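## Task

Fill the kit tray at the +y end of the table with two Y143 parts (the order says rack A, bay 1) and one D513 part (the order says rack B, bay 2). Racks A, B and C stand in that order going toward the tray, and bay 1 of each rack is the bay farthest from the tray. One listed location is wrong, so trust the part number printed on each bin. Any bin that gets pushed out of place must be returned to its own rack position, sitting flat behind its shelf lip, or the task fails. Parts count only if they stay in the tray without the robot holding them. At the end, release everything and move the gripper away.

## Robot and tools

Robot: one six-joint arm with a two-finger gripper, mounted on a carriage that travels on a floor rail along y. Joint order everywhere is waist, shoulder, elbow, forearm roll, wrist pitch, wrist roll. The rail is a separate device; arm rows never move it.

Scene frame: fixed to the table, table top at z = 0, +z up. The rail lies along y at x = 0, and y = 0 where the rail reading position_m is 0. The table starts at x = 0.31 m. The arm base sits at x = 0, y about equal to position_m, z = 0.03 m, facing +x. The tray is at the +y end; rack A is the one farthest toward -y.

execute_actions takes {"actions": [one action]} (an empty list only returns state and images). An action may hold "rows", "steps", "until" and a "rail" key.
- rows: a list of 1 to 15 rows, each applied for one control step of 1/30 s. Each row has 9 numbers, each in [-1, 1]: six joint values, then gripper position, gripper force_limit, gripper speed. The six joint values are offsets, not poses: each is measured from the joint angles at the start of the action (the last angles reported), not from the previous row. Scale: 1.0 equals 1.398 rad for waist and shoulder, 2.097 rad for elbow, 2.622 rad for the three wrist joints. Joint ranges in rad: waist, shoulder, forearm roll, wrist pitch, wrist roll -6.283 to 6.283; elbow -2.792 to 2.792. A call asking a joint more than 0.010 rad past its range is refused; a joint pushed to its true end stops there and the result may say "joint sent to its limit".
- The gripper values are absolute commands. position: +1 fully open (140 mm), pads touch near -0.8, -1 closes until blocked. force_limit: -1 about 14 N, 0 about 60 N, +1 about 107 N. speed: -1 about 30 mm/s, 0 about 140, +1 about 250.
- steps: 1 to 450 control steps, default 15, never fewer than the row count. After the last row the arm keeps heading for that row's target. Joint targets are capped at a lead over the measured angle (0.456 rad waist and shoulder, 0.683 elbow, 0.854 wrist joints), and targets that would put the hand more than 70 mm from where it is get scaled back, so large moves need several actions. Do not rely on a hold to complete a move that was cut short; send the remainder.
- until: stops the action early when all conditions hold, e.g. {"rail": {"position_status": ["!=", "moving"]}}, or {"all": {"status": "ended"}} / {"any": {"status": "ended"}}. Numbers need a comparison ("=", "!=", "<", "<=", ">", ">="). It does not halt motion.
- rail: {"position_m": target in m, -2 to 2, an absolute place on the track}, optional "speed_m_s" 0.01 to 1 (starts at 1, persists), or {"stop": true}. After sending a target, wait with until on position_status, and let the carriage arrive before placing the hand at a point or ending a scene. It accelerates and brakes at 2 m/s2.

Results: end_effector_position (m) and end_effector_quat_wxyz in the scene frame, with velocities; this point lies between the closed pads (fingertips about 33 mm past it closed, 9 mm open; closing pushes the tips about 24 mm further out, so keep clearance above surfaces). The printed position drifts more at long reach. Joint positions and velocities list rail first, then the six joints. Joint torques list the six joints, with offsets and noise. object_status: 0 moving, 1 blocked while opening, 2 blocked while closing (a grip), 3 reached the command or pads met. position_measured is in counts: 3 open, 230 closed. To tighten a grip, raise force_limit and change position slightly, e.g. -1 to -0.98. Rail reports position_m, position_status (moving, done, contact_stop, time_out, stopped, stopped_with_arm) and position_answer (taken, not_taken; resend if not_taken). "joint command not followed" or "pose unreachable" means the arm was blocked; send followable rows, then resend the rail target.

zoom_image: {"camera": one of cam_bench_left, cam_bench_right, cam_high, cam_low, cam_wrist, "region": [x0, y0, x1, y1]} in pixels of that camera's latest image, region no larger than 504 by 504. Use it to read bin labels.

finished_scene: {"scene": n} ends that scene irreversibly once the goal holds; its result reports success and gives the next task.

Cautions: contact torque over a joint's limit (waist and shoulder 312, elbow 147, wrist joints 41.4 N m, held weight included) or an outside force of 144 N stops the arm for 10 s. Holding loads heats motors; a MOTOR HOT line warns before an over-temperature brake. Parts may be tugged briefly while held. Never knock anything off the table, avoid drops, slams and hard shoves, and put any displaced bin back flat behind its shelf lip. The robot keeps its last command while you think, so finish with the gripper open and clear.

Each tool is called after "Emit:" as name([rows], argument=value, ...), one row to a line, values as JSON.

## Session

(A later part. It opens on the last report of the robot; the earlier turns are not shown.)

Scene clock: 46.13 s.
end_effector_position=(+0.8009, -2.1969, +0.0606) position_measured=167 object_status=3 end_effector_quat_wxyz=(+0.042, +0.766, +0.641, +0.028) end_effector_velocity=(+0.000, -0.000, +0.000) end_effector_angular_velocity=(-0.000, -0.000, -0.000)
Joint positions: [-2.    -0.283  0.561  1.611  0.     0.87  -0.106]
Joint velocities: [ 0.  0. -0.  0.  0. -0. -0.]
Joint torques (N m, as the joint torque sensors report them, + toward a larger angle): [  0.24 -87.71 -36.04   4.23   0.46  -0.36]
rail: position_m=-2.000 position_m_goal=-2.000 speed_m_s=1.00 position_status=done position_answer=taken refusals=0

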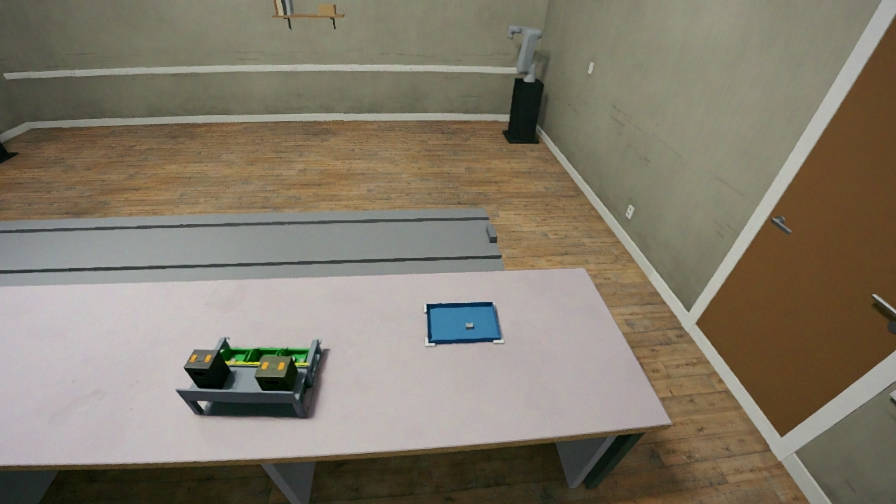

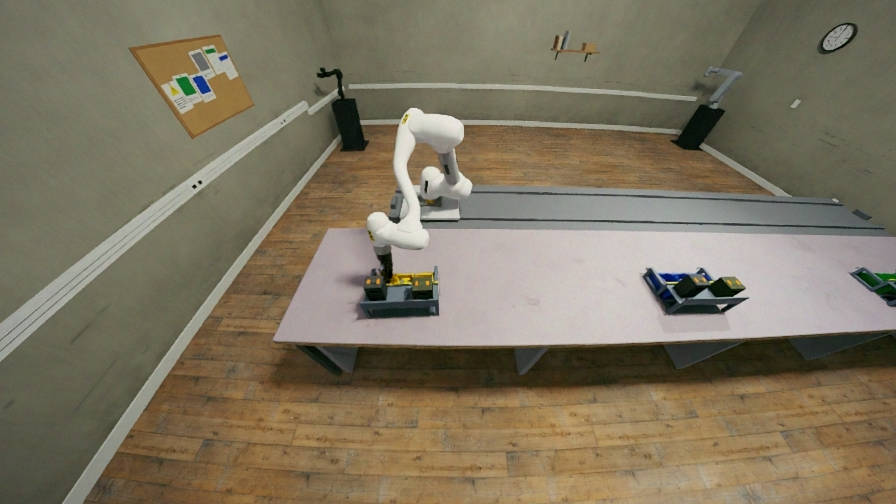

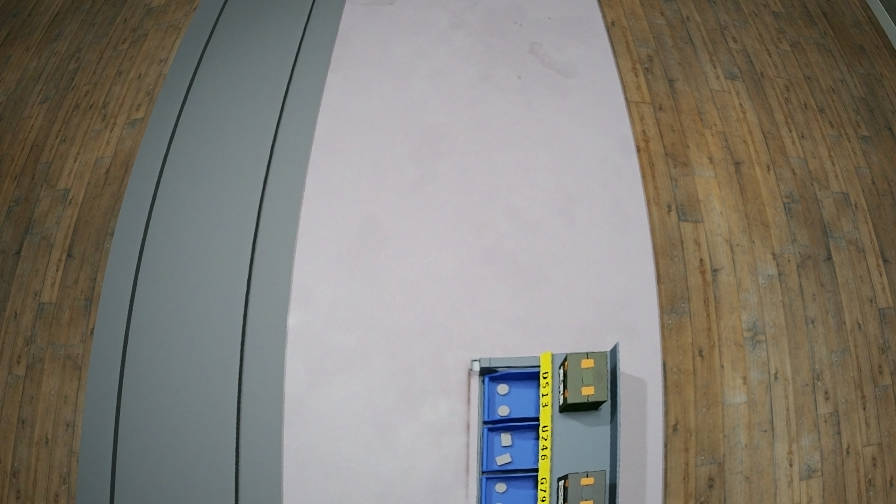

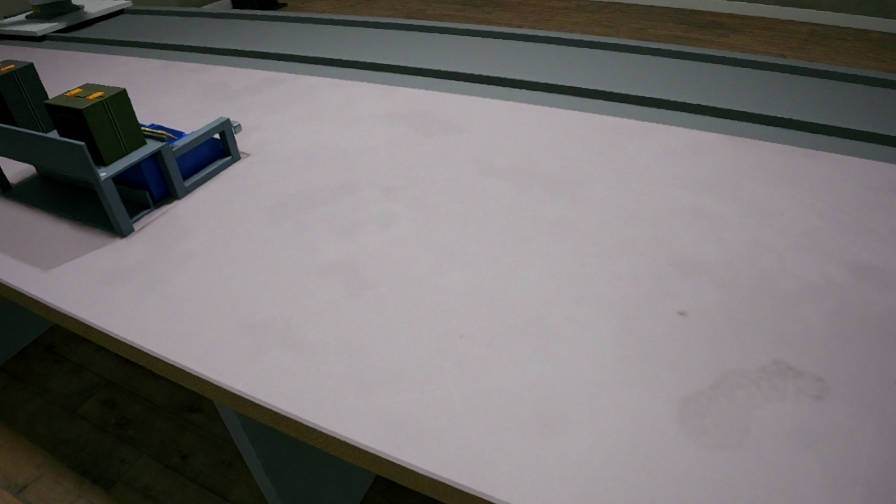

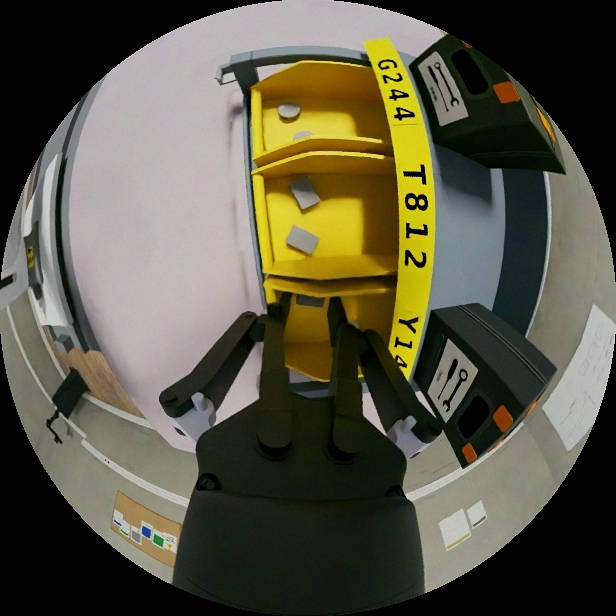

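Good.

Emit:
execute_actions([
  {"rows":[[0,0.0082,0.0036,0,-0.0073,0,-0.3,0,0],[0,0.0082,0.0036,0,-0.0073,0,-0.3,0,0],[0,0.0082,0.0036,0,-0.0073,0,-0.3,0,0],[0,0.0082,0.0036,0,-0.0073,0,-0.3,0,0],[0,0.0082,0.0036,0,-0.0073,0,-0.3,0,0],[0,0.0082,0.0036,0,-0.0073,0,-0.3,0,0],[0,0.0082,0.0036,0,-0.0073,0,-0.3,0,0],[0,0.0082,0.0036,0,-0.0073,0,-0.3,0,0],[0,0.0082,0.0036,0,-0.0073,0,-0.3,0,0],[0,0.0082,0.0036,0,-0.0073,0,-0.3,0,0],[0,0.0082,0.0036,0,-0.0073,0,-1,0,-0.5]],"steps":26},
])

Emit:
execute_actions([
  {"rows":[[0,-0.015,-0.009,0,0.015,0,-1,0,-0.5],[0,-0.03,-0.018,0,0.03,0,-1,0,-0.5],[0,-0.045,-0.027,0,0.045,0,-1,0,-0.5],[0,-0.0626,-0.0363,0,0.0624,0,-1,0,-0.5]],"steps":18},
])

Scene clock: 49.63 s.
end_effector_position=(+0.8009, -2.1969, +0.0481) position_measured=189 object_status=2 end_effector_quat_wxyz=(+0.042, +0.766, +0.641, +0.028) end_effector_velocity=(-0.000, +0.000, -0.000) end_effector_angular_velocity=(+0.000, +0.000, +0.000)
Joint positions: [-2.    -0.283  0.572  1.619  0.     0.85  -0.106]
Joint velocities: [ 0.  0. -0.  0. -0.  0. -0.]
Joint torques (N m, as the joint torque sensors report them, + toward a larger angle): [  2.62 -78.46 -30.77   4.15  -0.08   0.22]
rail: position_m=-2.000 position_m_goal=-2.000 speed_m_s=1.00 position_status=done position_answer=taken refusals=0

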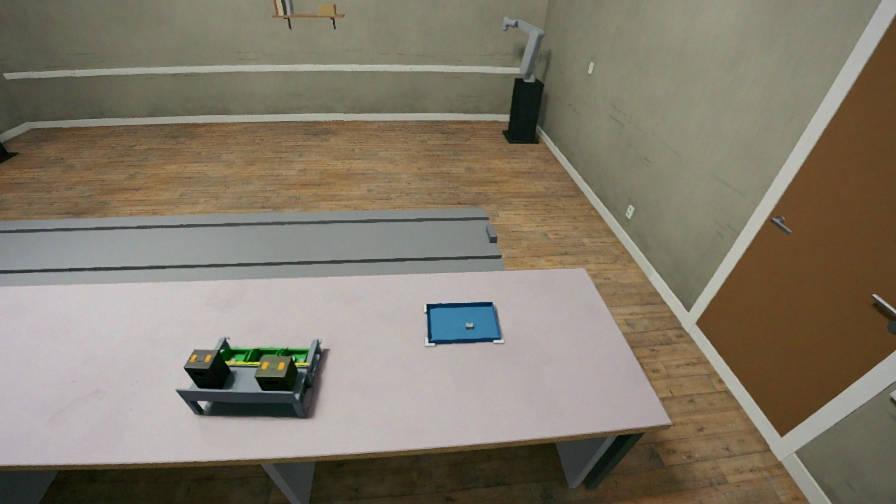

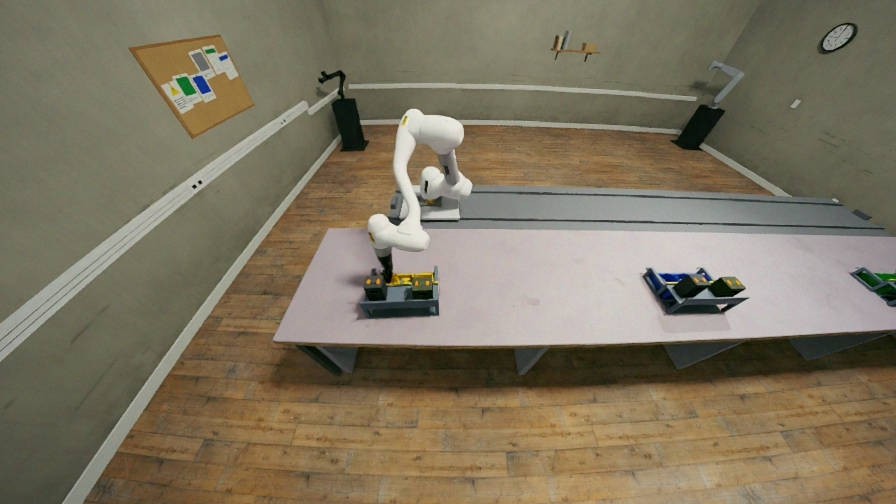

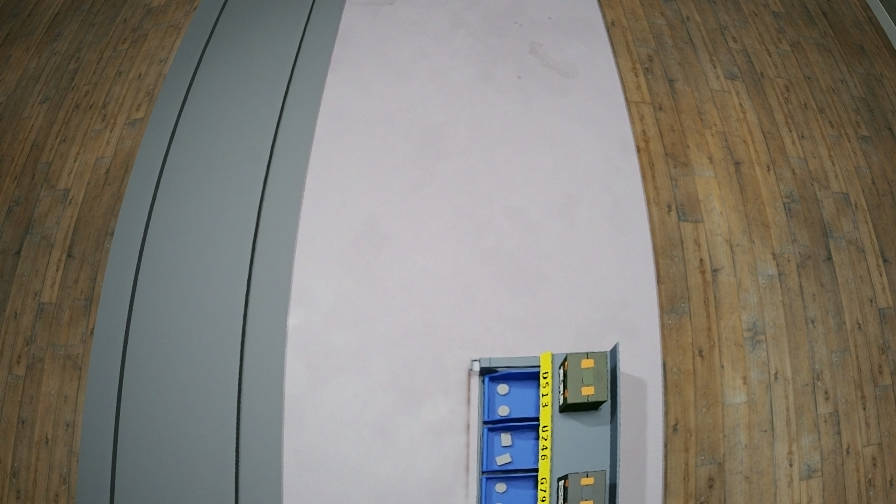

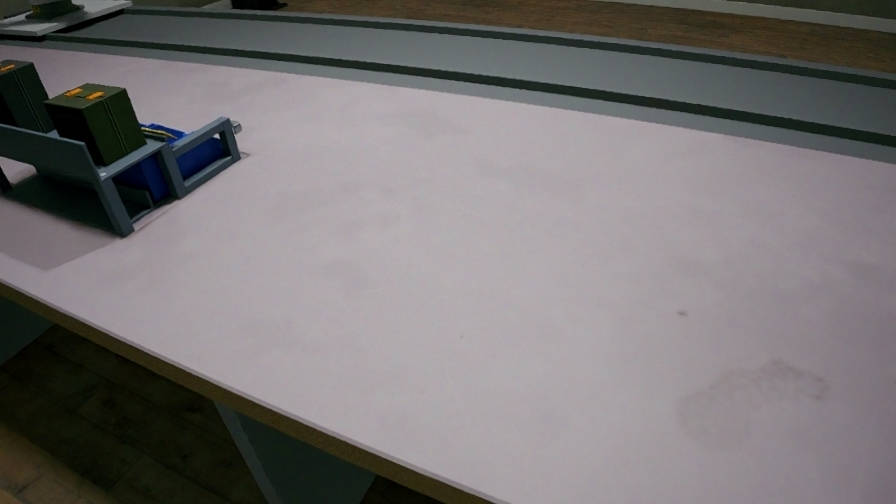

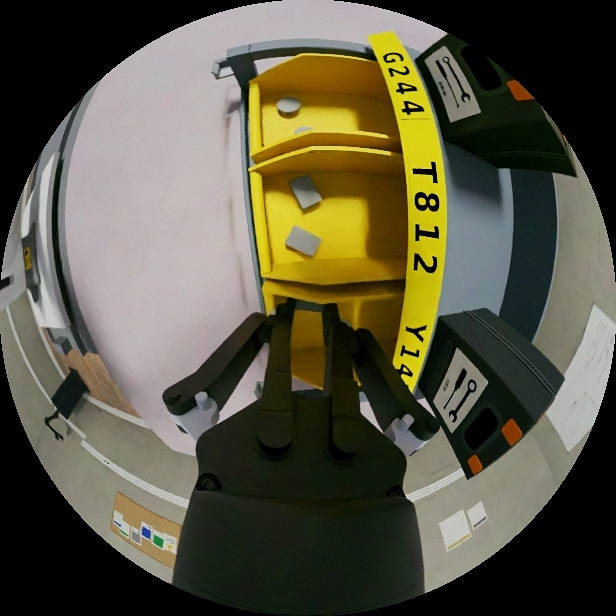

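Scene clock: 50.23 s.
end_effector_position=(+0.8009, -2.1969, +0.1540) position_measured=189 object_status=2 end_effector_quat_wxyz=(+0.042, +0.766, +0.641, +0.028) end_effector_velocity=(-0.000, -0.000, -0.001) end_effector_angular_velocity=(+0.000, +0.001, +0.000)
Joint positions: [-2.    -0.283  0.485  1.542  0.     1.014 -0.106]
Joint velocities: [ 0.    -0.     0.001  0.    -0.     0.     0.   ]
Joint torques (N m, as the joint torque sensors report them, + toward a larger angle): [  1.65 -87.98 -39.03   4.37   0.3   -0.1 ]
rail: position_m=-2.000 position_m_goal=-2.000 speed_m_s=1.00 position_status=done position_answer=taken refusals=0

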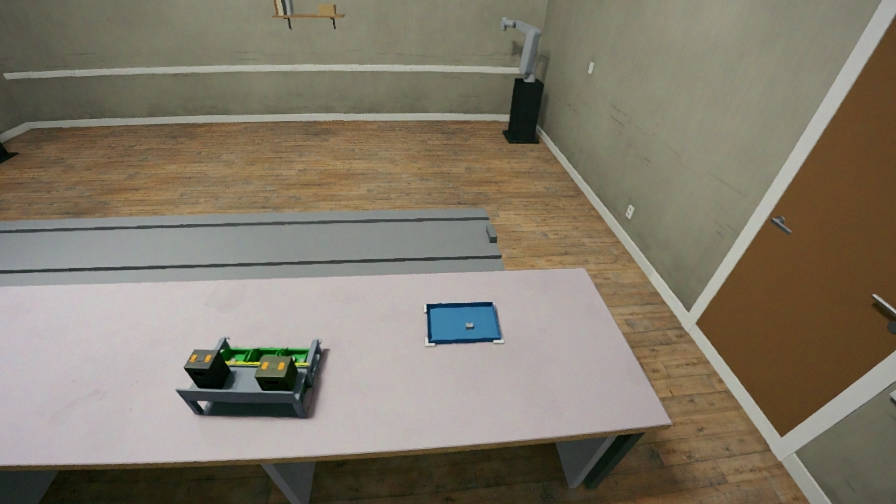

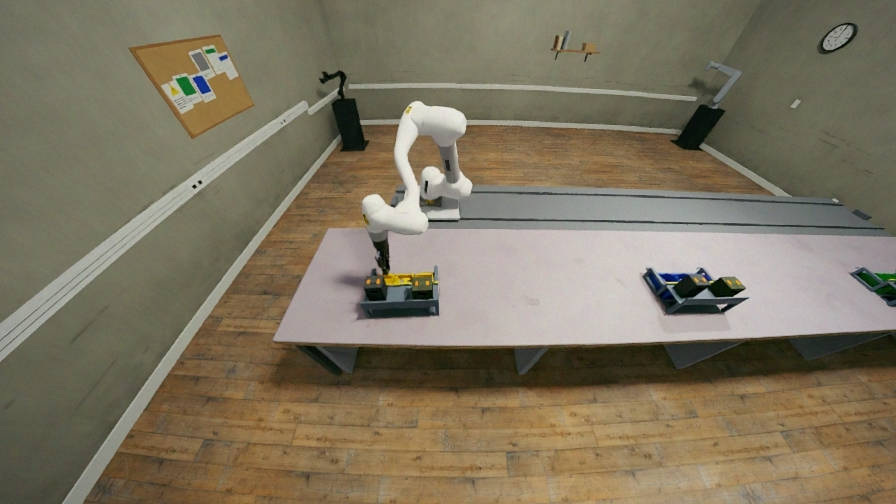

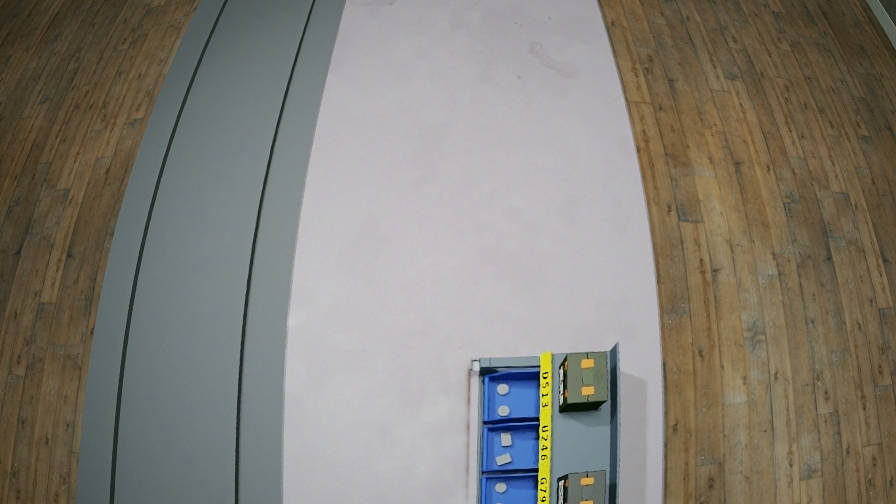

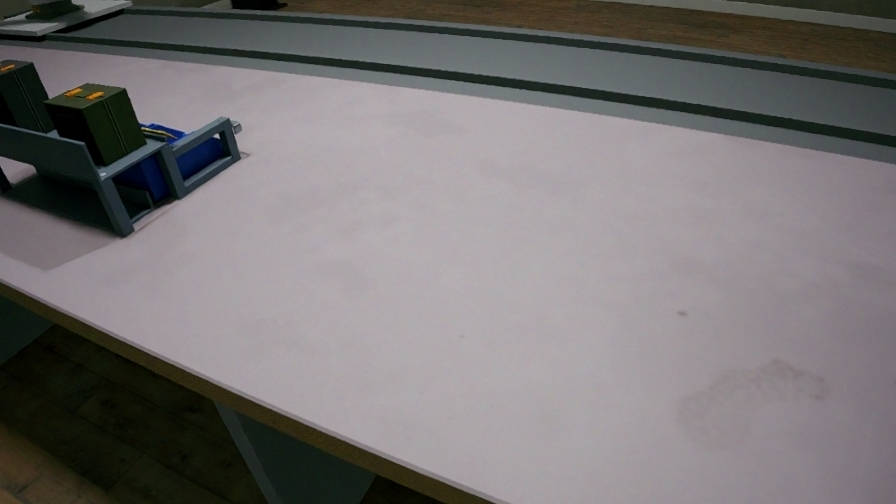

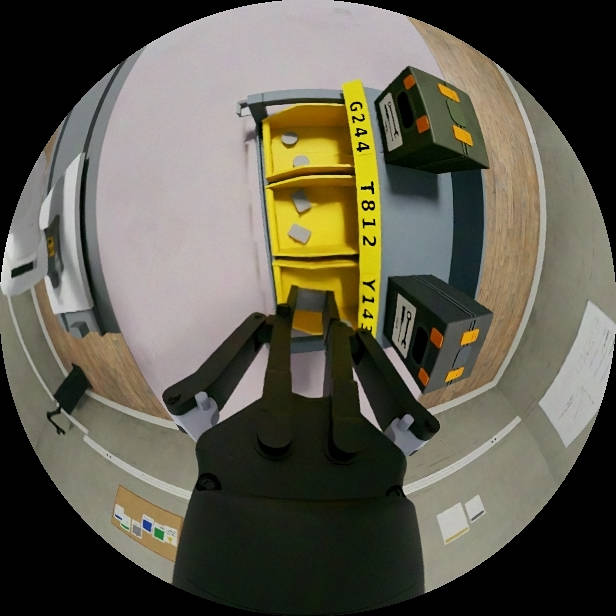

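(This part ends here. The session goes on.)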